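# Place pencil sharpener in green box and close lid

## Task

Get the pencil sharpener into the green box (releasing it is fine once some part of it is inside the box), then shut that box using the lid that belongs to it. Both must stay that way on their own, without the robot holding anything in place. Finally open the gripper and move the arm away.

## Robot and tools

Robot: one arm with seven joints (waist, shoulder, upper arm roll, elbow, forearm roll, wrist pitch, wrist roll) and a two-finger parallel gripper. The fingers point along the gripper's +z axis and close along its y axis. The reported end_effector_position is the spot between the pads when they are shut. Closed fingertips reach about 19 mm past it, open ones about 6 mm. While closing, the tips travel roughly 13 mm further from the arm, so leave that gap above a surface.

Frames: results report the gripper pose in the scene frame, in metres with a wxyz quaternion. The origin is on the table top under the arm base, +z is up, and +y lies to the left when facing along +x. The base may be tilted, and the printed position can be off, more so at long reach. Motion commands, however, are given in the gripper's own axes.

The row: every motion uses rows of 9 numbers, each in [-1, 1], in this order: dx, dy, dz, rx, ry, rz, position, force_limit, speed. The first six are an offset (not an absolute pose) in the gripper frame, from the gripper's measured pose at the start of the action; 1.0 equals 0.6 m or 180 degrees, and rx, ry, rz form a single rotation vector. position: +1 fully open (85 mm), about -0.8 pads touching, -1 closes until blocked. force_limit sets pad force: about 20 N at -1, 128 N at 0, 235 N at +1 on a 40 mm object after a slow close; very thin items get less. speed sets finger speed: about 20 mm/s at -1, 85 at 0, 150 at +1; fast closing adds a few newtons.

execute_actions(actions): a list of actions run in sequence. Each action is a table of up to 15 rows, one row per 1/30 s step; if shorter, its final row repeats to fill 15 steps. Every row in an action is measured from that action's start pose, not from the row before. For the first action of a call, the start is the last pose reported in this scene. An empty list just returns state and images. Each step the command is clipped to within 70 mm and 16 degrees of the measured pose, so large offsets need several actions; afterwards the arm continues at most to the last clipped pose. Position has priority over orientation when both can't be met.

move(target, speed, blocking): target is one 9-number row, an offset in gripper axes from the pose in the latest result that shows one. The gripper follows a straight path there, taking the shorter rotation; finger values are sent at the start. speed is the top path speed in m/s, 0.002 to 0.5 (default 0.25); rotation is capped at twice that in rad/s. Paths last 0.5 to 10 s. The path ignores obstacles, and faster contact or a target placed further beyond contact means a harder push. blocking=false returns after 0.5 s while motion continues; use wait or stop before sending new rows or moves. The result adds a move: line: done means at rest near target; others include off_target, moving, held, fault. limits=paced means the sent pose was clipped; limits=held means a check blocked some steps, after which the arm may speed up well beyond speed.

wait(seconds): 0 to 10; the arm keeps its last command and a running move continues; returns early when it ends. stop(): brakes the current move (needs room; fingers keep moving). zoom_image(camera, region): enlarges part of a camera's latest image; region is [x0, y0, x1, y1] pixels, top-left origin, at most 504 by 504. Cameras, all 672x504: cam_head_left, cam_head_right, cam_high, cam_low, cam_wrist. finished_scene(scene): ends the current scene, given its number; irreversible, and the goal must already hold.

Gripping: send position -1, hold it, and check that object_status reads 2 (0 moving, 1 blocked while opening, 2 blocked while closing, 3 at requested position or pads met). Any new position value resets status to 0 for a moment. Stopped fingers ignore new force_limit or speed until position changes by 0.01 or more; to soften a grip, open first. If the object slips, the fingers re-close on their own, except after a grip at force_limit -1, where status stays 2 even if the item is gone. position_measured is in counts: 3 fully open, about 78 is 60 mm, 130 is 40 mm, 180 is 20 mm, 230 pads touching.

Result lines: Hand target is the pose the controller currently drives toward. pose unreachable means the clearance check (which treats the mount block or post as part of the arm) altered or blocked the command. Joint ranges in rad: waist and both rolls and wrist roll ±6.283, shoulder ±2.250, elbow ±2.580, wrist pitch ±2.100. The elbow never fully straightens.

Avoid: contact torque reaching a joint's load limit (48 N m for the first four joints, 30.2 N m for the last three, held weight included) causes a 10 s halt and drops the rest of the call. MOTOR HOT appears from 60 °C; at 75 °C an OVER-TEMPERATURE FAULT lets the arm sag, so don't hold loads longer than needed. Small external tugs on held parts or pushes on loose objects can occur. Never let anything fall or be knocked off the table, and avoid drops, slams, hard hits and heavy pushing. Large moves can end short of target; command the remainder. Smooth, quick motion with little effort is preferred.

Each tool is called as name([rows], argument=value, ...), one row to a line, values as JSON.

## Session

execute_actions(actions=[])

Scene clock: 0.00 s.
end_effector_position=(+0.3586, -0.1698, +0.1398) position_measured=3 object_status=3 end_effector_quat_wxyz=(+0.267, +0.693, -0.670, -0.013)
Joint positions: [ 0.052 -0.016 -0.289  2.389  0.918  1.009  1.967]
Joint velocities: [ 0.     0.     0.     0.     0.    -0.001 -0.001]
Hand target: +0.359, -0.170, +0.140; +0.267, +0.693, -0.670, -0.013

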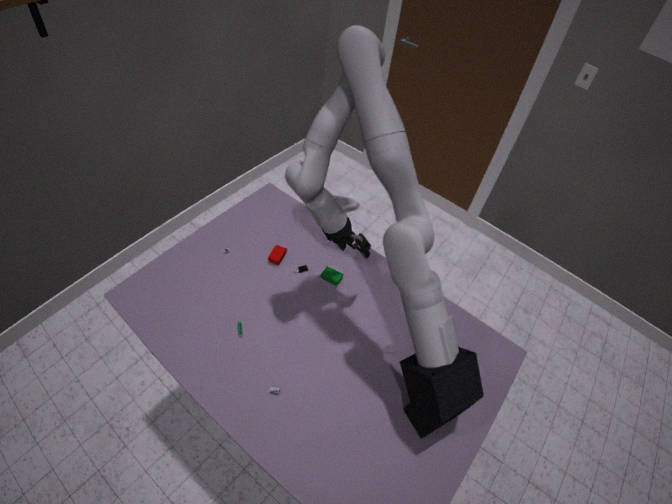

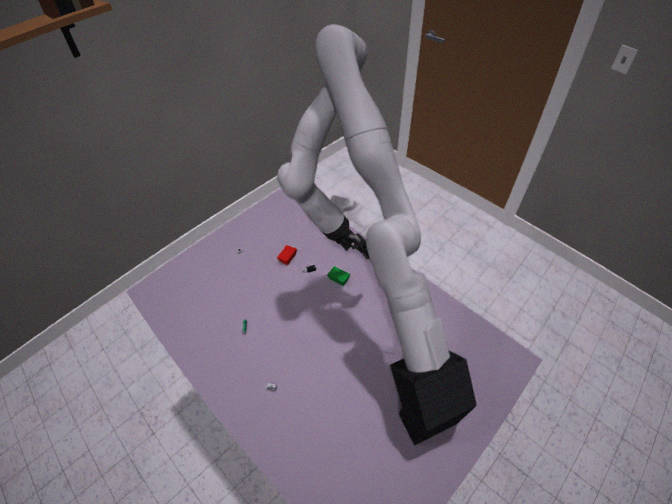

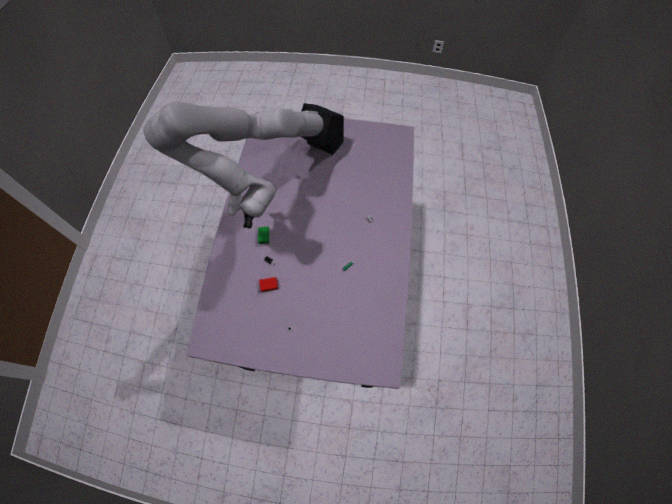

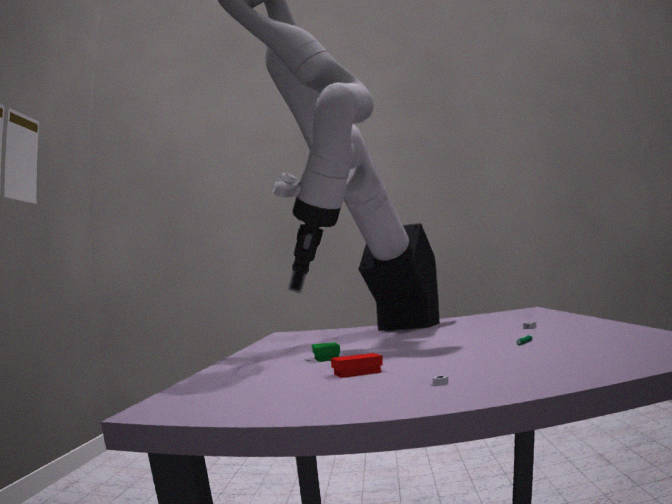

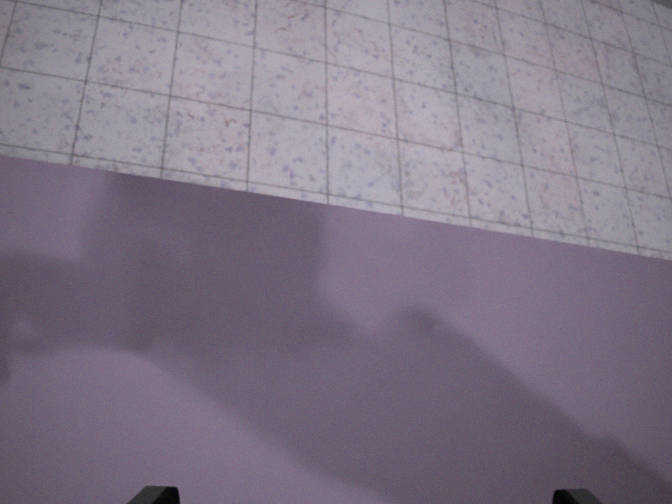

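move(target=[0,0,-0.1,0.19,0.009,-0.477,1,0,0])

Scene clock: 11.87 s.
end_effector_position=(+0.3810, -0.1485, +0.1908) position_measured=3 object_status=3 end_effector_quat_wxyz=(-0.001, +1.000, +0.001, -0.002)
Joint positions: [-0.223 -0.6    0.038  2.577  0.891  0.714  3.814]
Joint velocities: [-0.007 -0.011  0.003 -0.002 -0.007 -0.004  0.017]
Hand target: +0.381, -0.148, +0.191; -0.002, +1.000, +0.001, -0.001
Off the commanded pose: 0.000 m, 0 deg.
move: done

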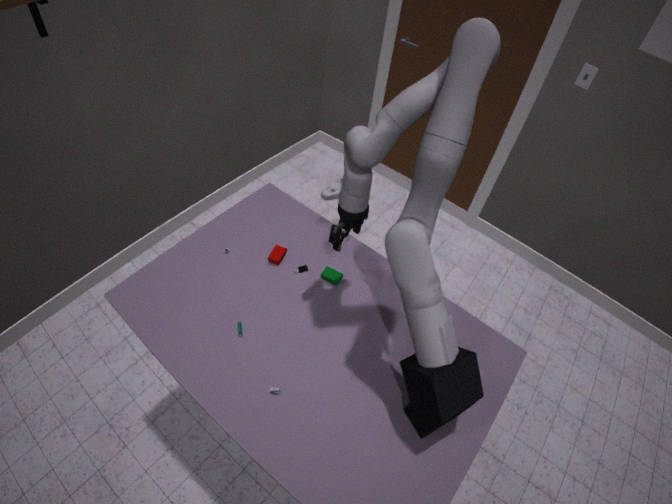

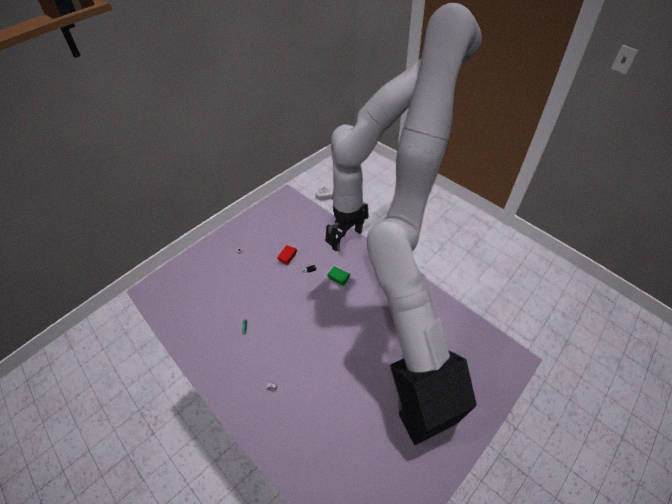

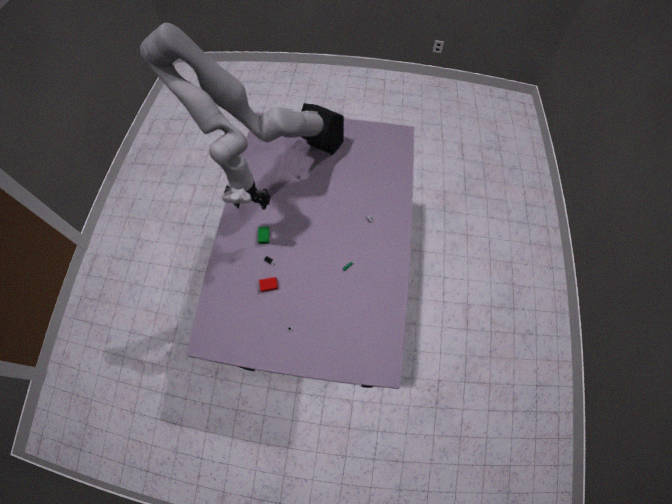

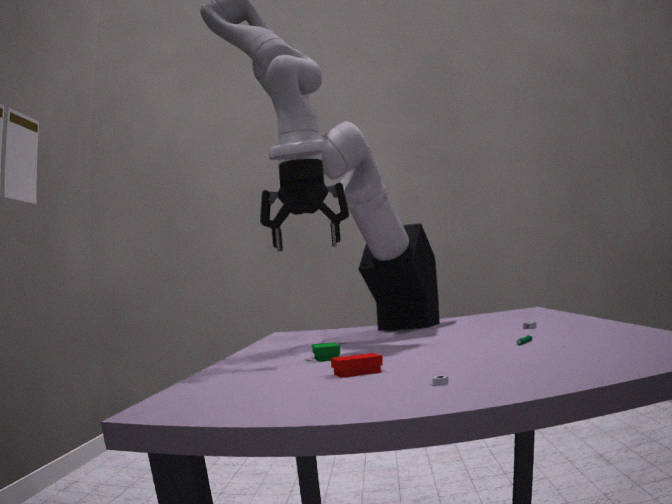

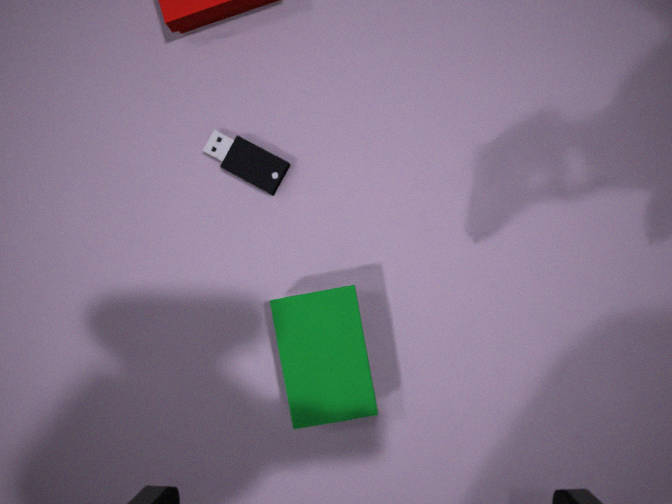

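move(target=[0.018,-0.032,0.18,0,0,-0.055,1,0,0], speed=0.15)

zoom_image(camera="cam_low", region=[250, 280, 410, 380])

Scene clock: 19.90 s.
end_effector_position=(+0.3927, -0.1307, +0.0832) position_measured=3 object_status=3 end_effector_quat_wxyz=(-0.011, +0.996, +0.086, -0.037)
Joint positions: [-0.123 -0.083  0.255  2.579  1.723  0.32   3.249]
Joint velocities: [ 0.221  0.027 -0.218  0.002  0.075 -0.021 -0.083]
Hand target: +0.393, -0.130, +0.083; -0.011, +0.995, +0.087, -0.037
Off the commanded pose: 0.002 m, 4 deg.
joint sent to its limit — the command would take joint 4 (elbow) past its upper limit, so that joint was sent only as far as its limit.
move: off_target

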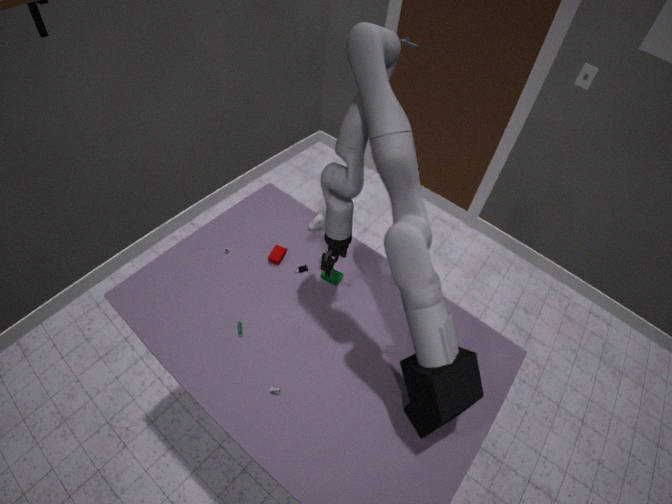

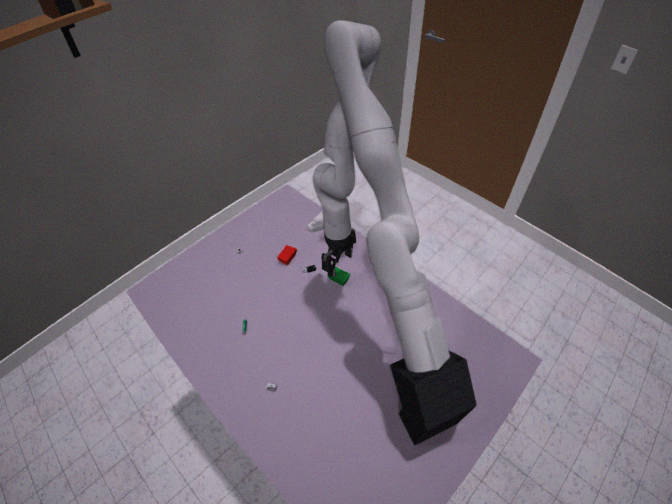

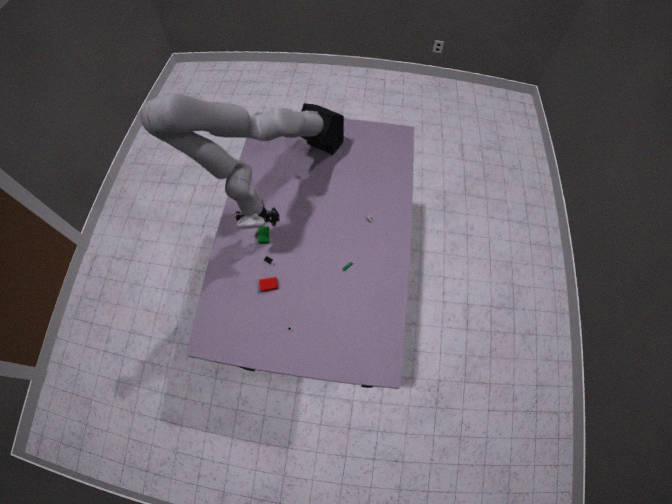

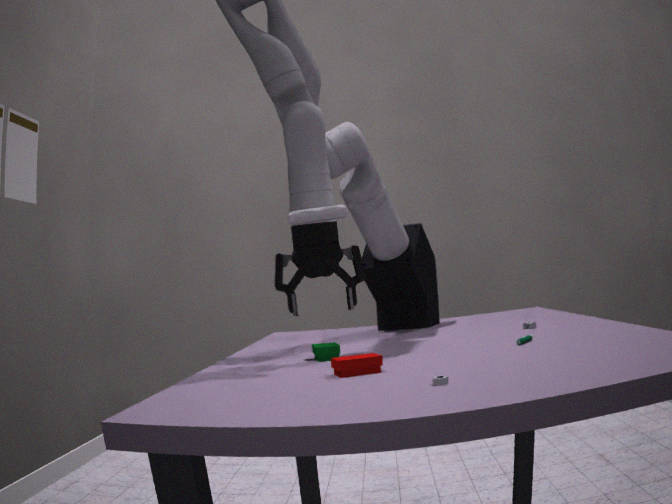

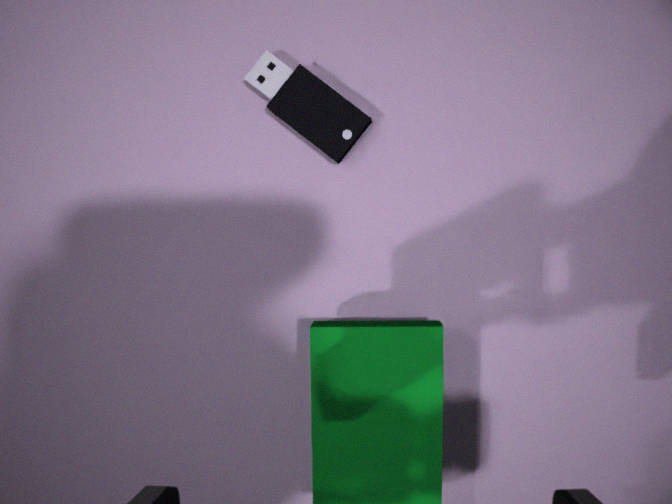

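Region (250, 280, 410, 380) of cam_low's 672x504 image, scaled by 3.150, with more detail than that image has; it fills the top 315 rows of this view, and the rest is white.

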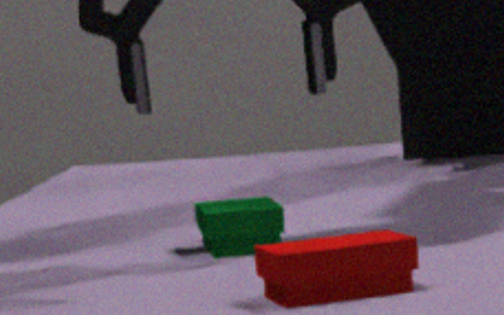

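move(target=[0,0,0,0,0,0,1,0,0])

Scene clock: 23.00 s.
end_effector_position=(+0.3927, -0.1307, +0.0832) position_measured=3 object_status=3 end_effector_quat_wxyz=(-0.011, +0.996, +0.086, -0.037)
Joint positions: [-0.102 -0.082  0.235  2.579  1.725  0.317  3.246]
Joint velocities: [ 0.     0.002  0.    -0.001 -0.001  0.001  0.002]
Hand target: +0.393, -0.131, +0.083; -0.011, +0.996, +0.086, -0.037
Off the commanded pose: 0.000 m, 0 deg.
move: done

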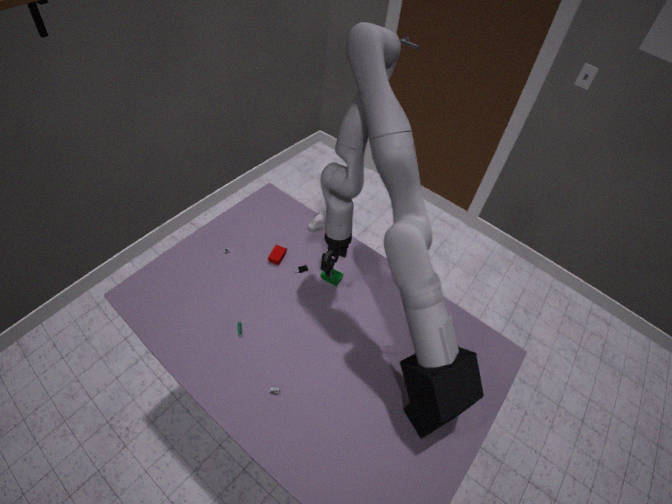

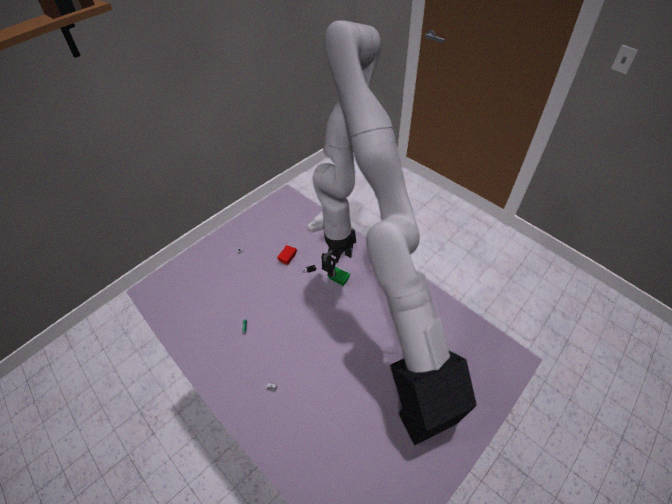

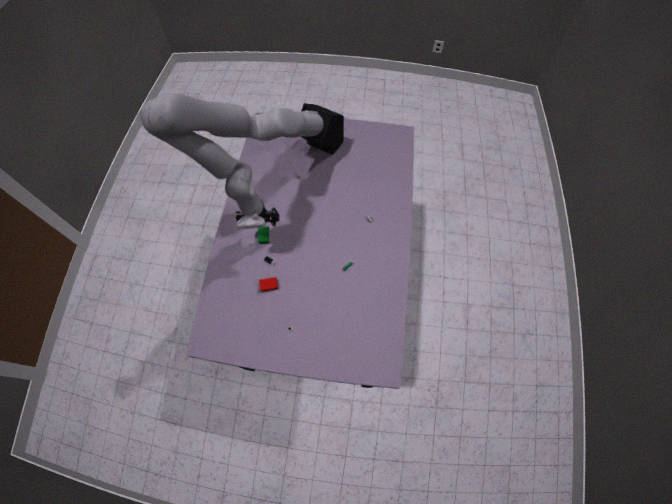

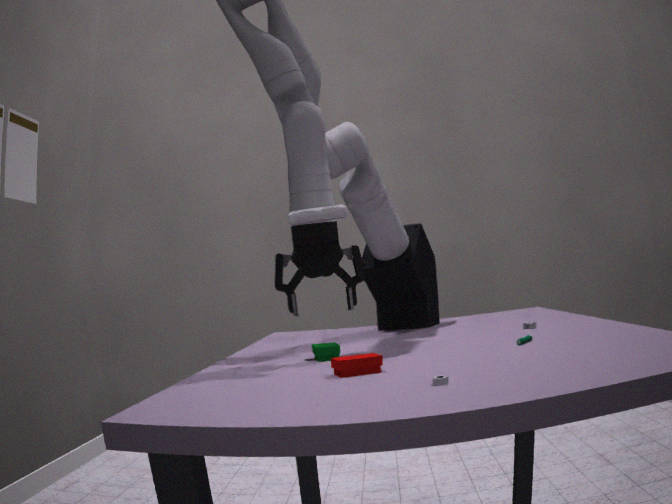

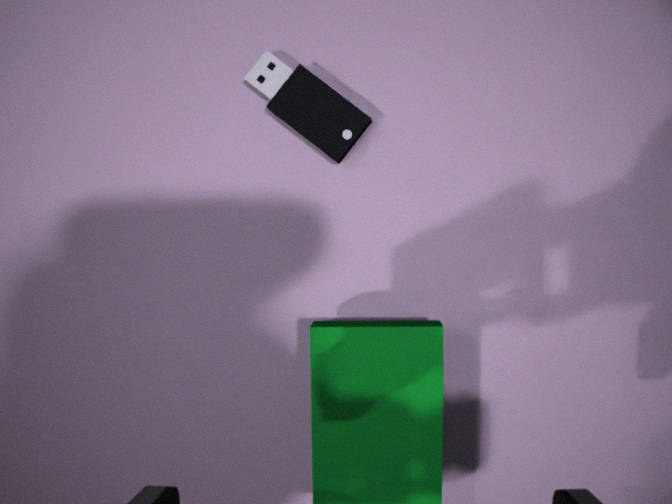

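move(target=[0.015,0.004,0.05,0,-0.04,0,1,0,0], speed=0.08)

Scene clock: 33.43 s.
end_effector_position=(+0.3999, -0.1309, +0.0527) position_measured=3 object_status=3 end_effector_quat_wxyz=(-0.005, +0.991, +0.087, -0.099)
Joint positions: [-0.086  0.052  0.243  2.436  1.299  0.317  3.656]
Joint velocities: [ 0.004  0.005  0.    -0.015 -0.083  0.005  0.09 ]
Hand target: +0.400, -0.131, +0.053; -0.005, +0.991, +0.087, -0.099
Off the commanded pose: 0.000 m, 0 deg.
move: done

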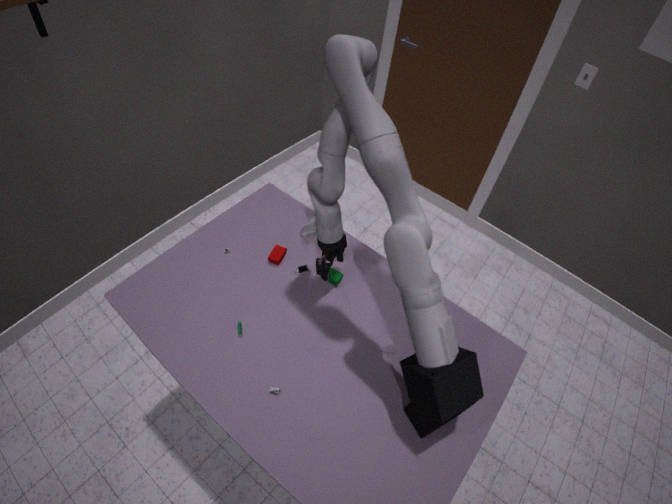

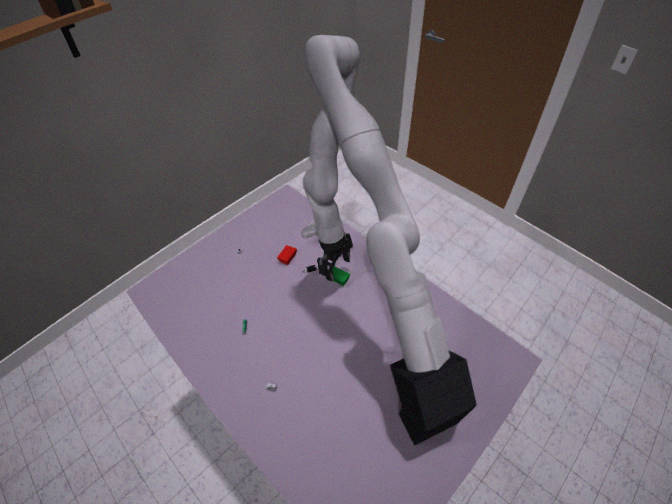

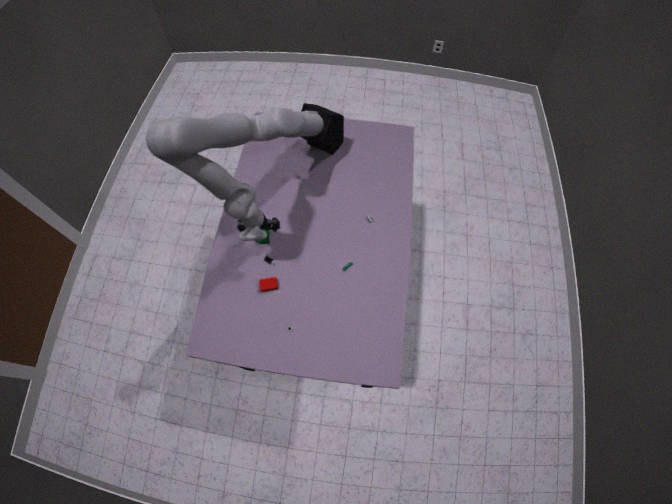

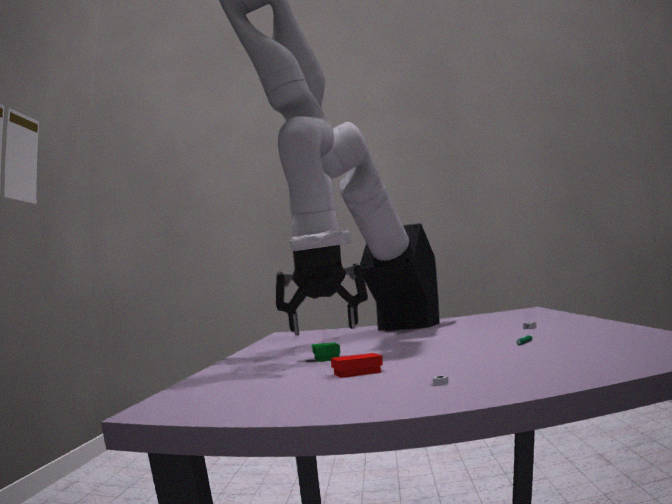

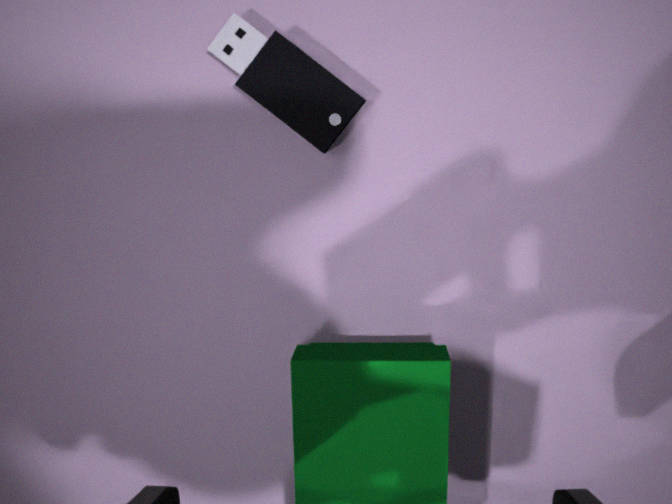

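move(target=[0.008,0,0.041,0,0,0,1,0,0], speed=0.05)

execute_actions([
  [[0,0,0,0,0,0,-1,-0.6,-0.5]],
  [[0,0,0,0,0,0,-1,-0.6,-0.5]],
  [[0,0,0,0,0,0,-1,-0.6,-0.5]],
])

move(target=[-0.02,0,-0.098,0,0,0,-1,-0.6,-0.5], speed=0.08)

Scene clock: 41.10 s.
end_effector_position=(+0.4001, -0.1303, +0.0279) position_measured=3 object_status=3 end_effector_quat_wxyz=(-0.005, +0.991, +0.087, -0.099)
Joint positions: [-0.062  0.144  0.266  2.423  1.55   0.26   3.417]
Joint velocities: [ 0.005  0.008 -0.005  0.012  0.109  0.003 -0.111]
Hand target: +0.400, -0.130, +0.028; -0.005, +0.991, +0.087, -0.099
Off the commanded pose: 0.000 m, 0 deg.
move: done

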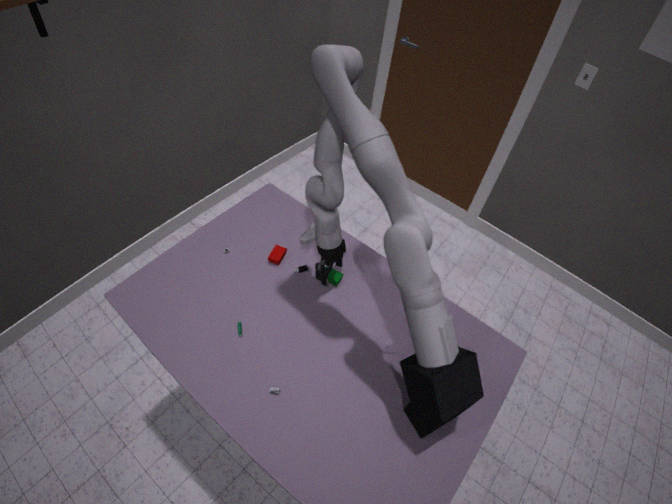

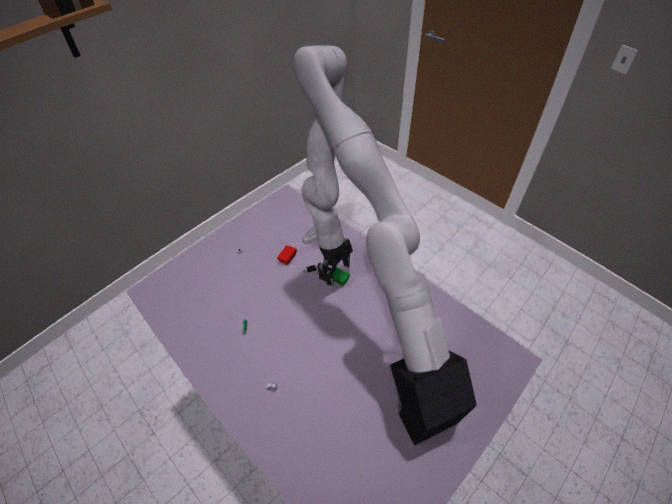

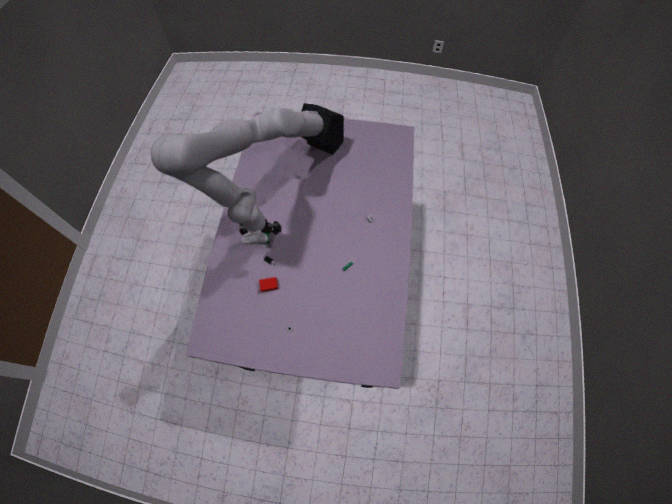

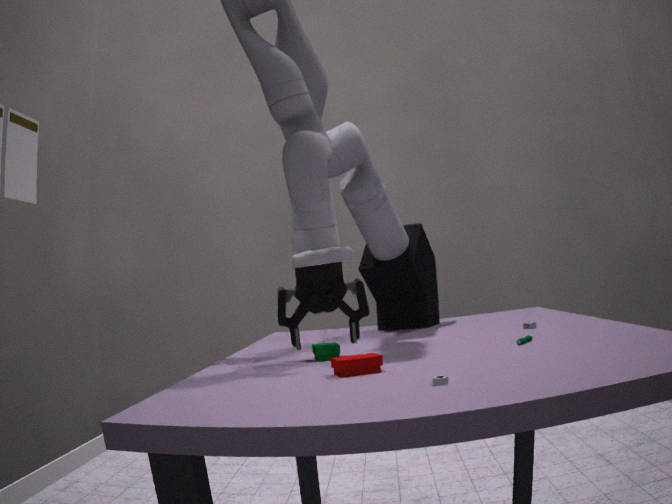

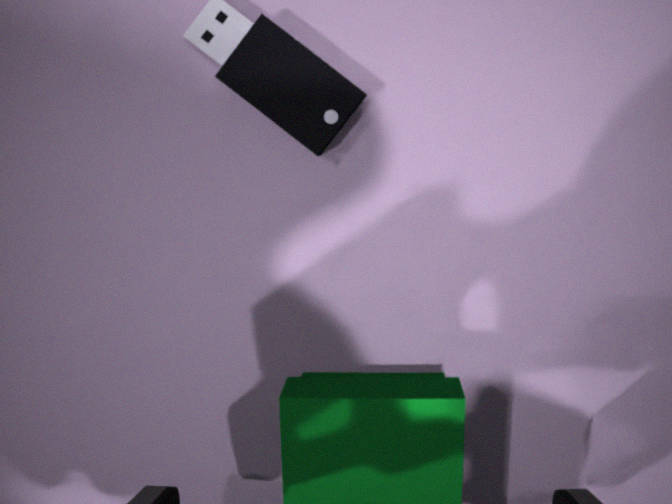

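Scene clock: 42.60 s.
end_effector_position=(+0.4002, -0.1303, +0.0281) position_measured=134 object_status=2 end_effector_quat_wxyz=(-0.005, +0.991, +0.087, -0.099)
Joint positions: [-0.062  0.143  0.266  2.423  1.55   0.26   3.417]
Joint velocities: [ 0.    -0.002 -0.001  0.    -0.     0.001 -0.   ]
Hand target: +0.400, -0.130, +0.028; -0.005, +0.991, +0.087, -0.099
Off the commanded pose: 0.000 m, 0 deg.

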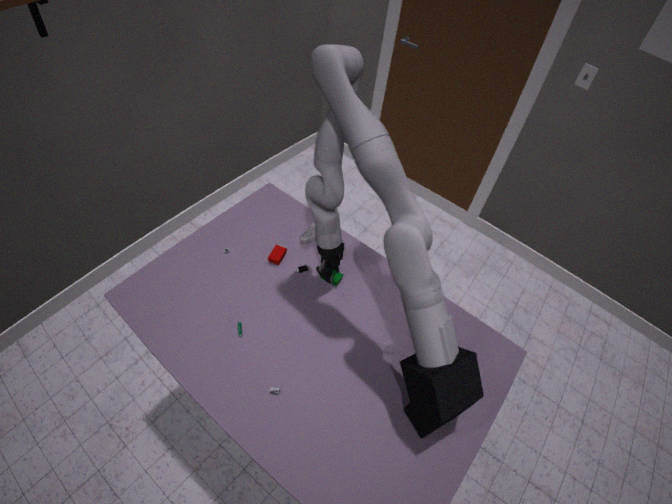

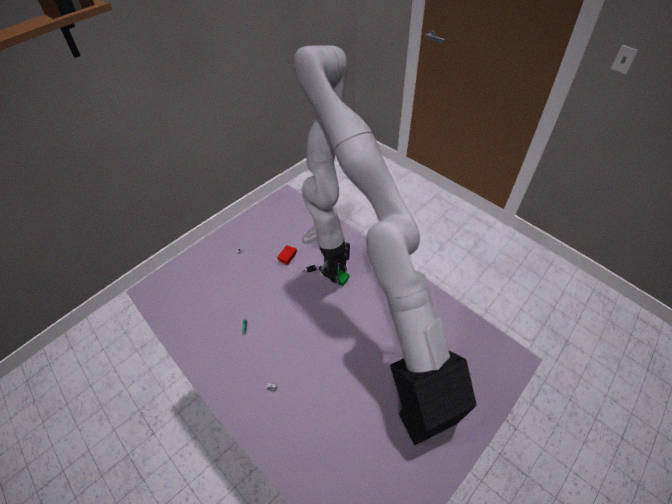

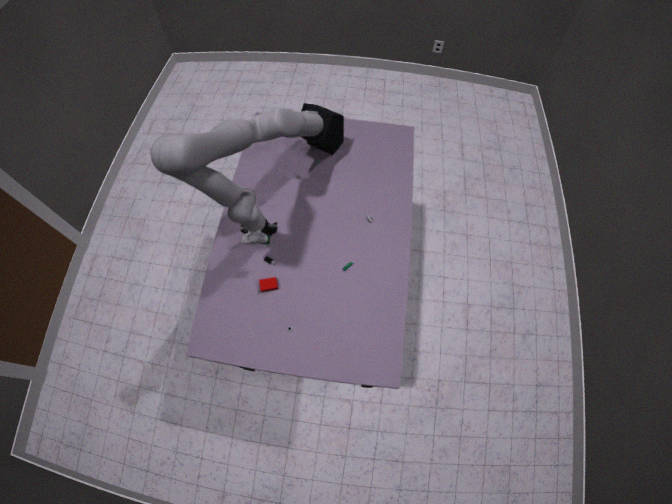

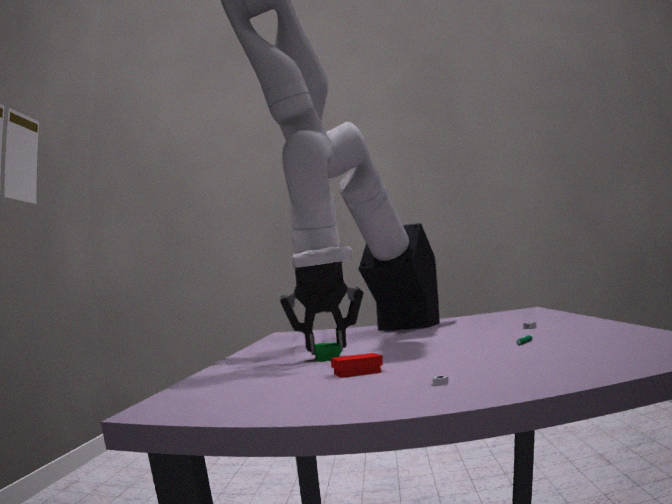

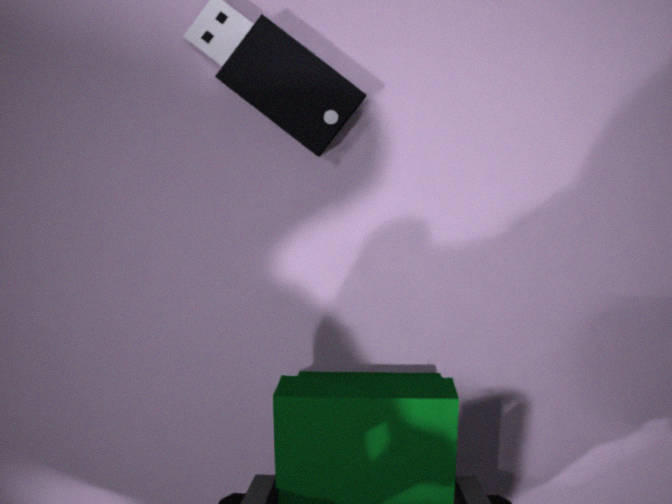

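Scene clock: 43.77 s.
end_effector_position=(+0.3997, -0.1318, +0.0879) position_measured=134 object_status=2 end_effector_quat_wxyz=(-0.005, +0.991, +0.087, -0.099)
Joint positions: [-0.135 -0.08   0.216  2.441  1.04   0.433  3.892]
Joint velocities: [-0.001 -0.007  0.001 -0.005 -0.021  0.001  0.024]
Hand target: +0.400, -0.132, +0.088; -0.005, +0.991, +0.087, -0.099
Off the commanded pose: 0.001 m, 0 deg.
move: done

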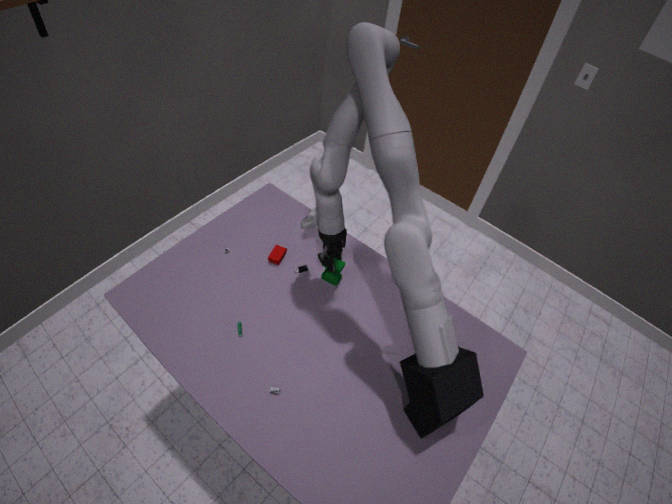

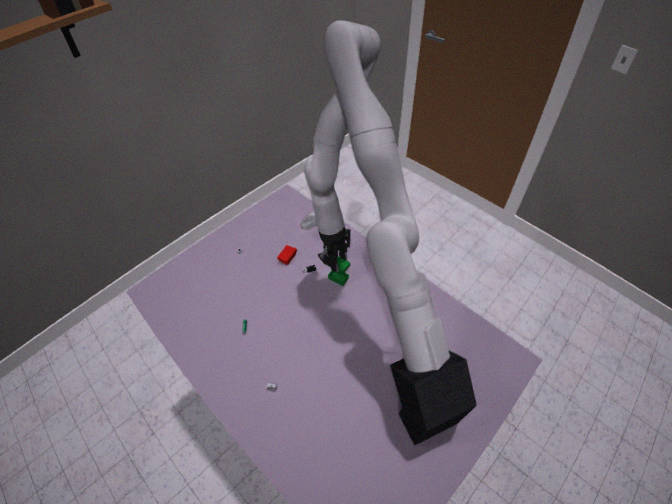

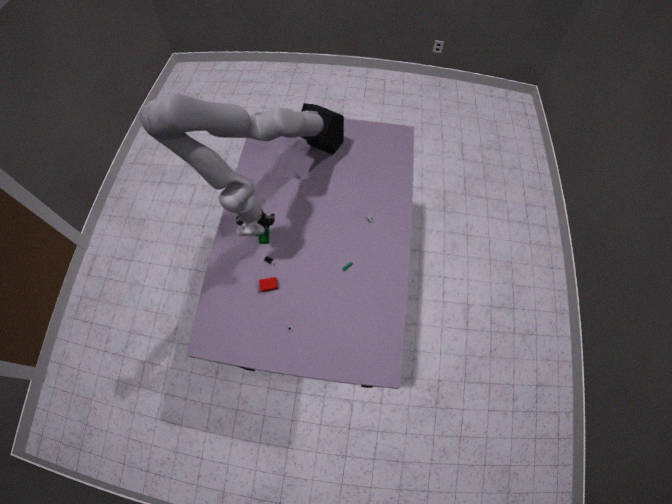

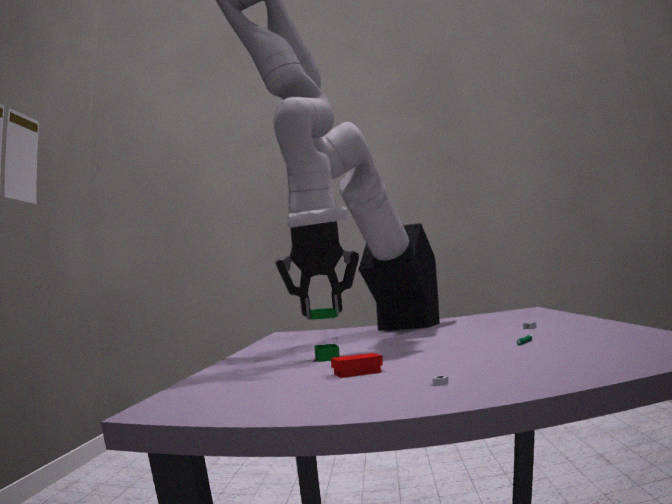

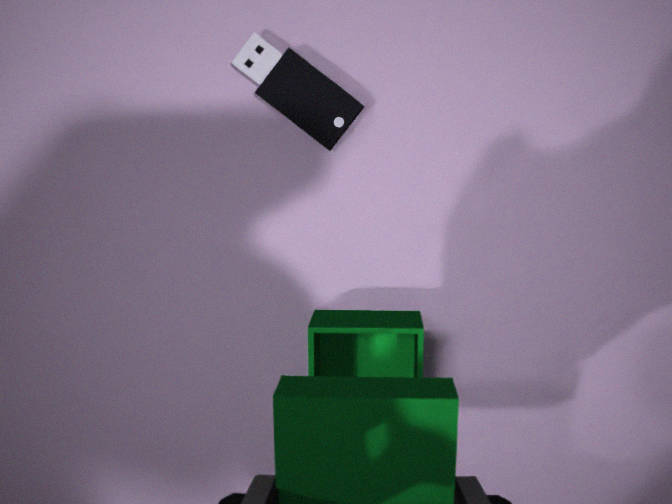

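move(target=[0,-0.17,0,0,0,0,-1,-0.6,-0.5], speed=0.15)

Scene clock: 63.43 s.
end_effector_position=(+0.3818, -0.0320, +0.0908) position_measured=134 object_status=2 end_effector_quat_wxyz=(-0.004, +0.991, +0.086, -0.099)
Joint positions: [-0.347  0.074 -0.024  2.487  1.207  0.599  3.287]
Joint velocities: [-0.006  0.009 -0.008  0.004  0.007  0.003 -0.011]
Hand target: +0.382, -0.032, +0.091; -0.005, +0.991, +0.087, -0.100
Off the commanded pose: 0.001 m, 0 deg.
move: done

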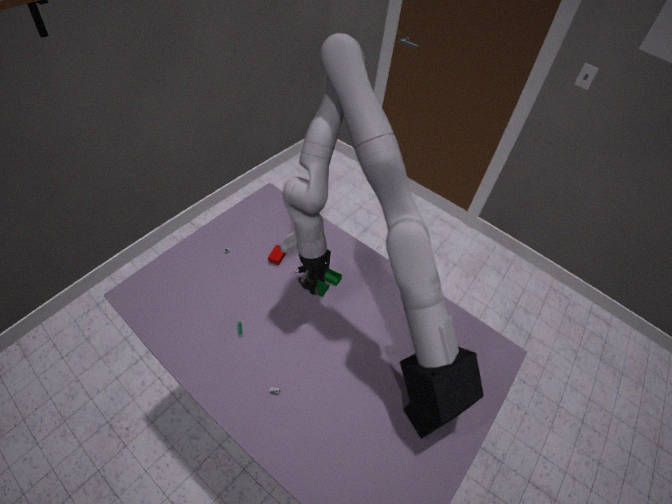

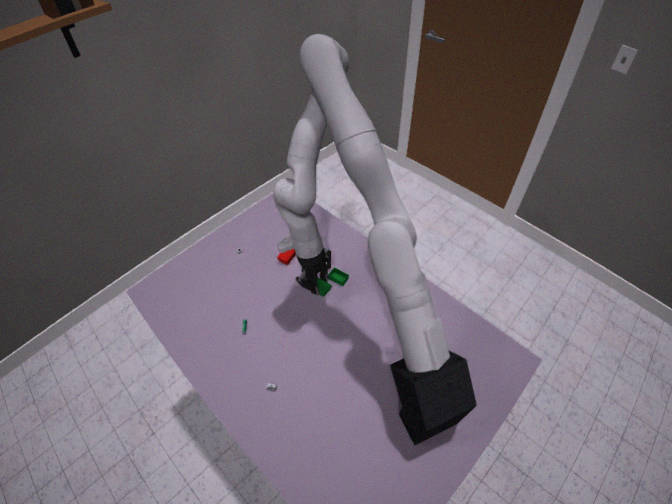

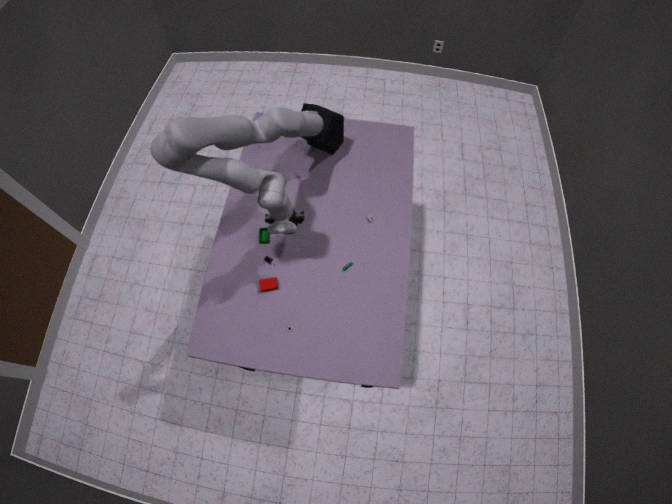

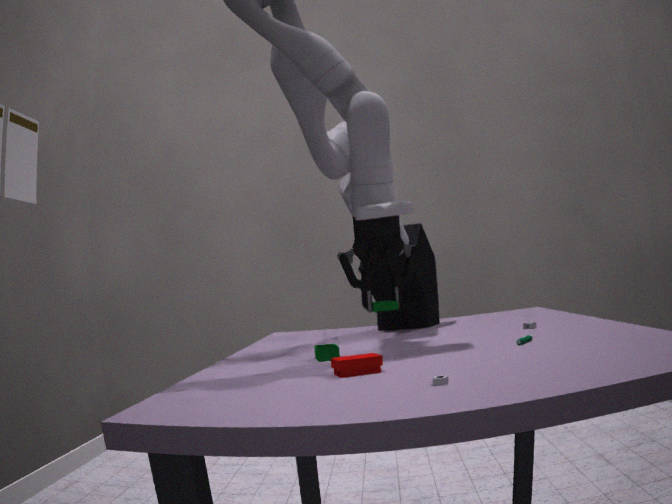

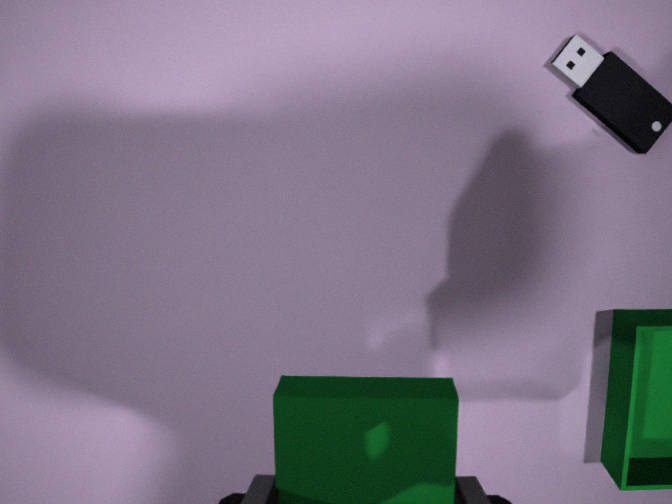

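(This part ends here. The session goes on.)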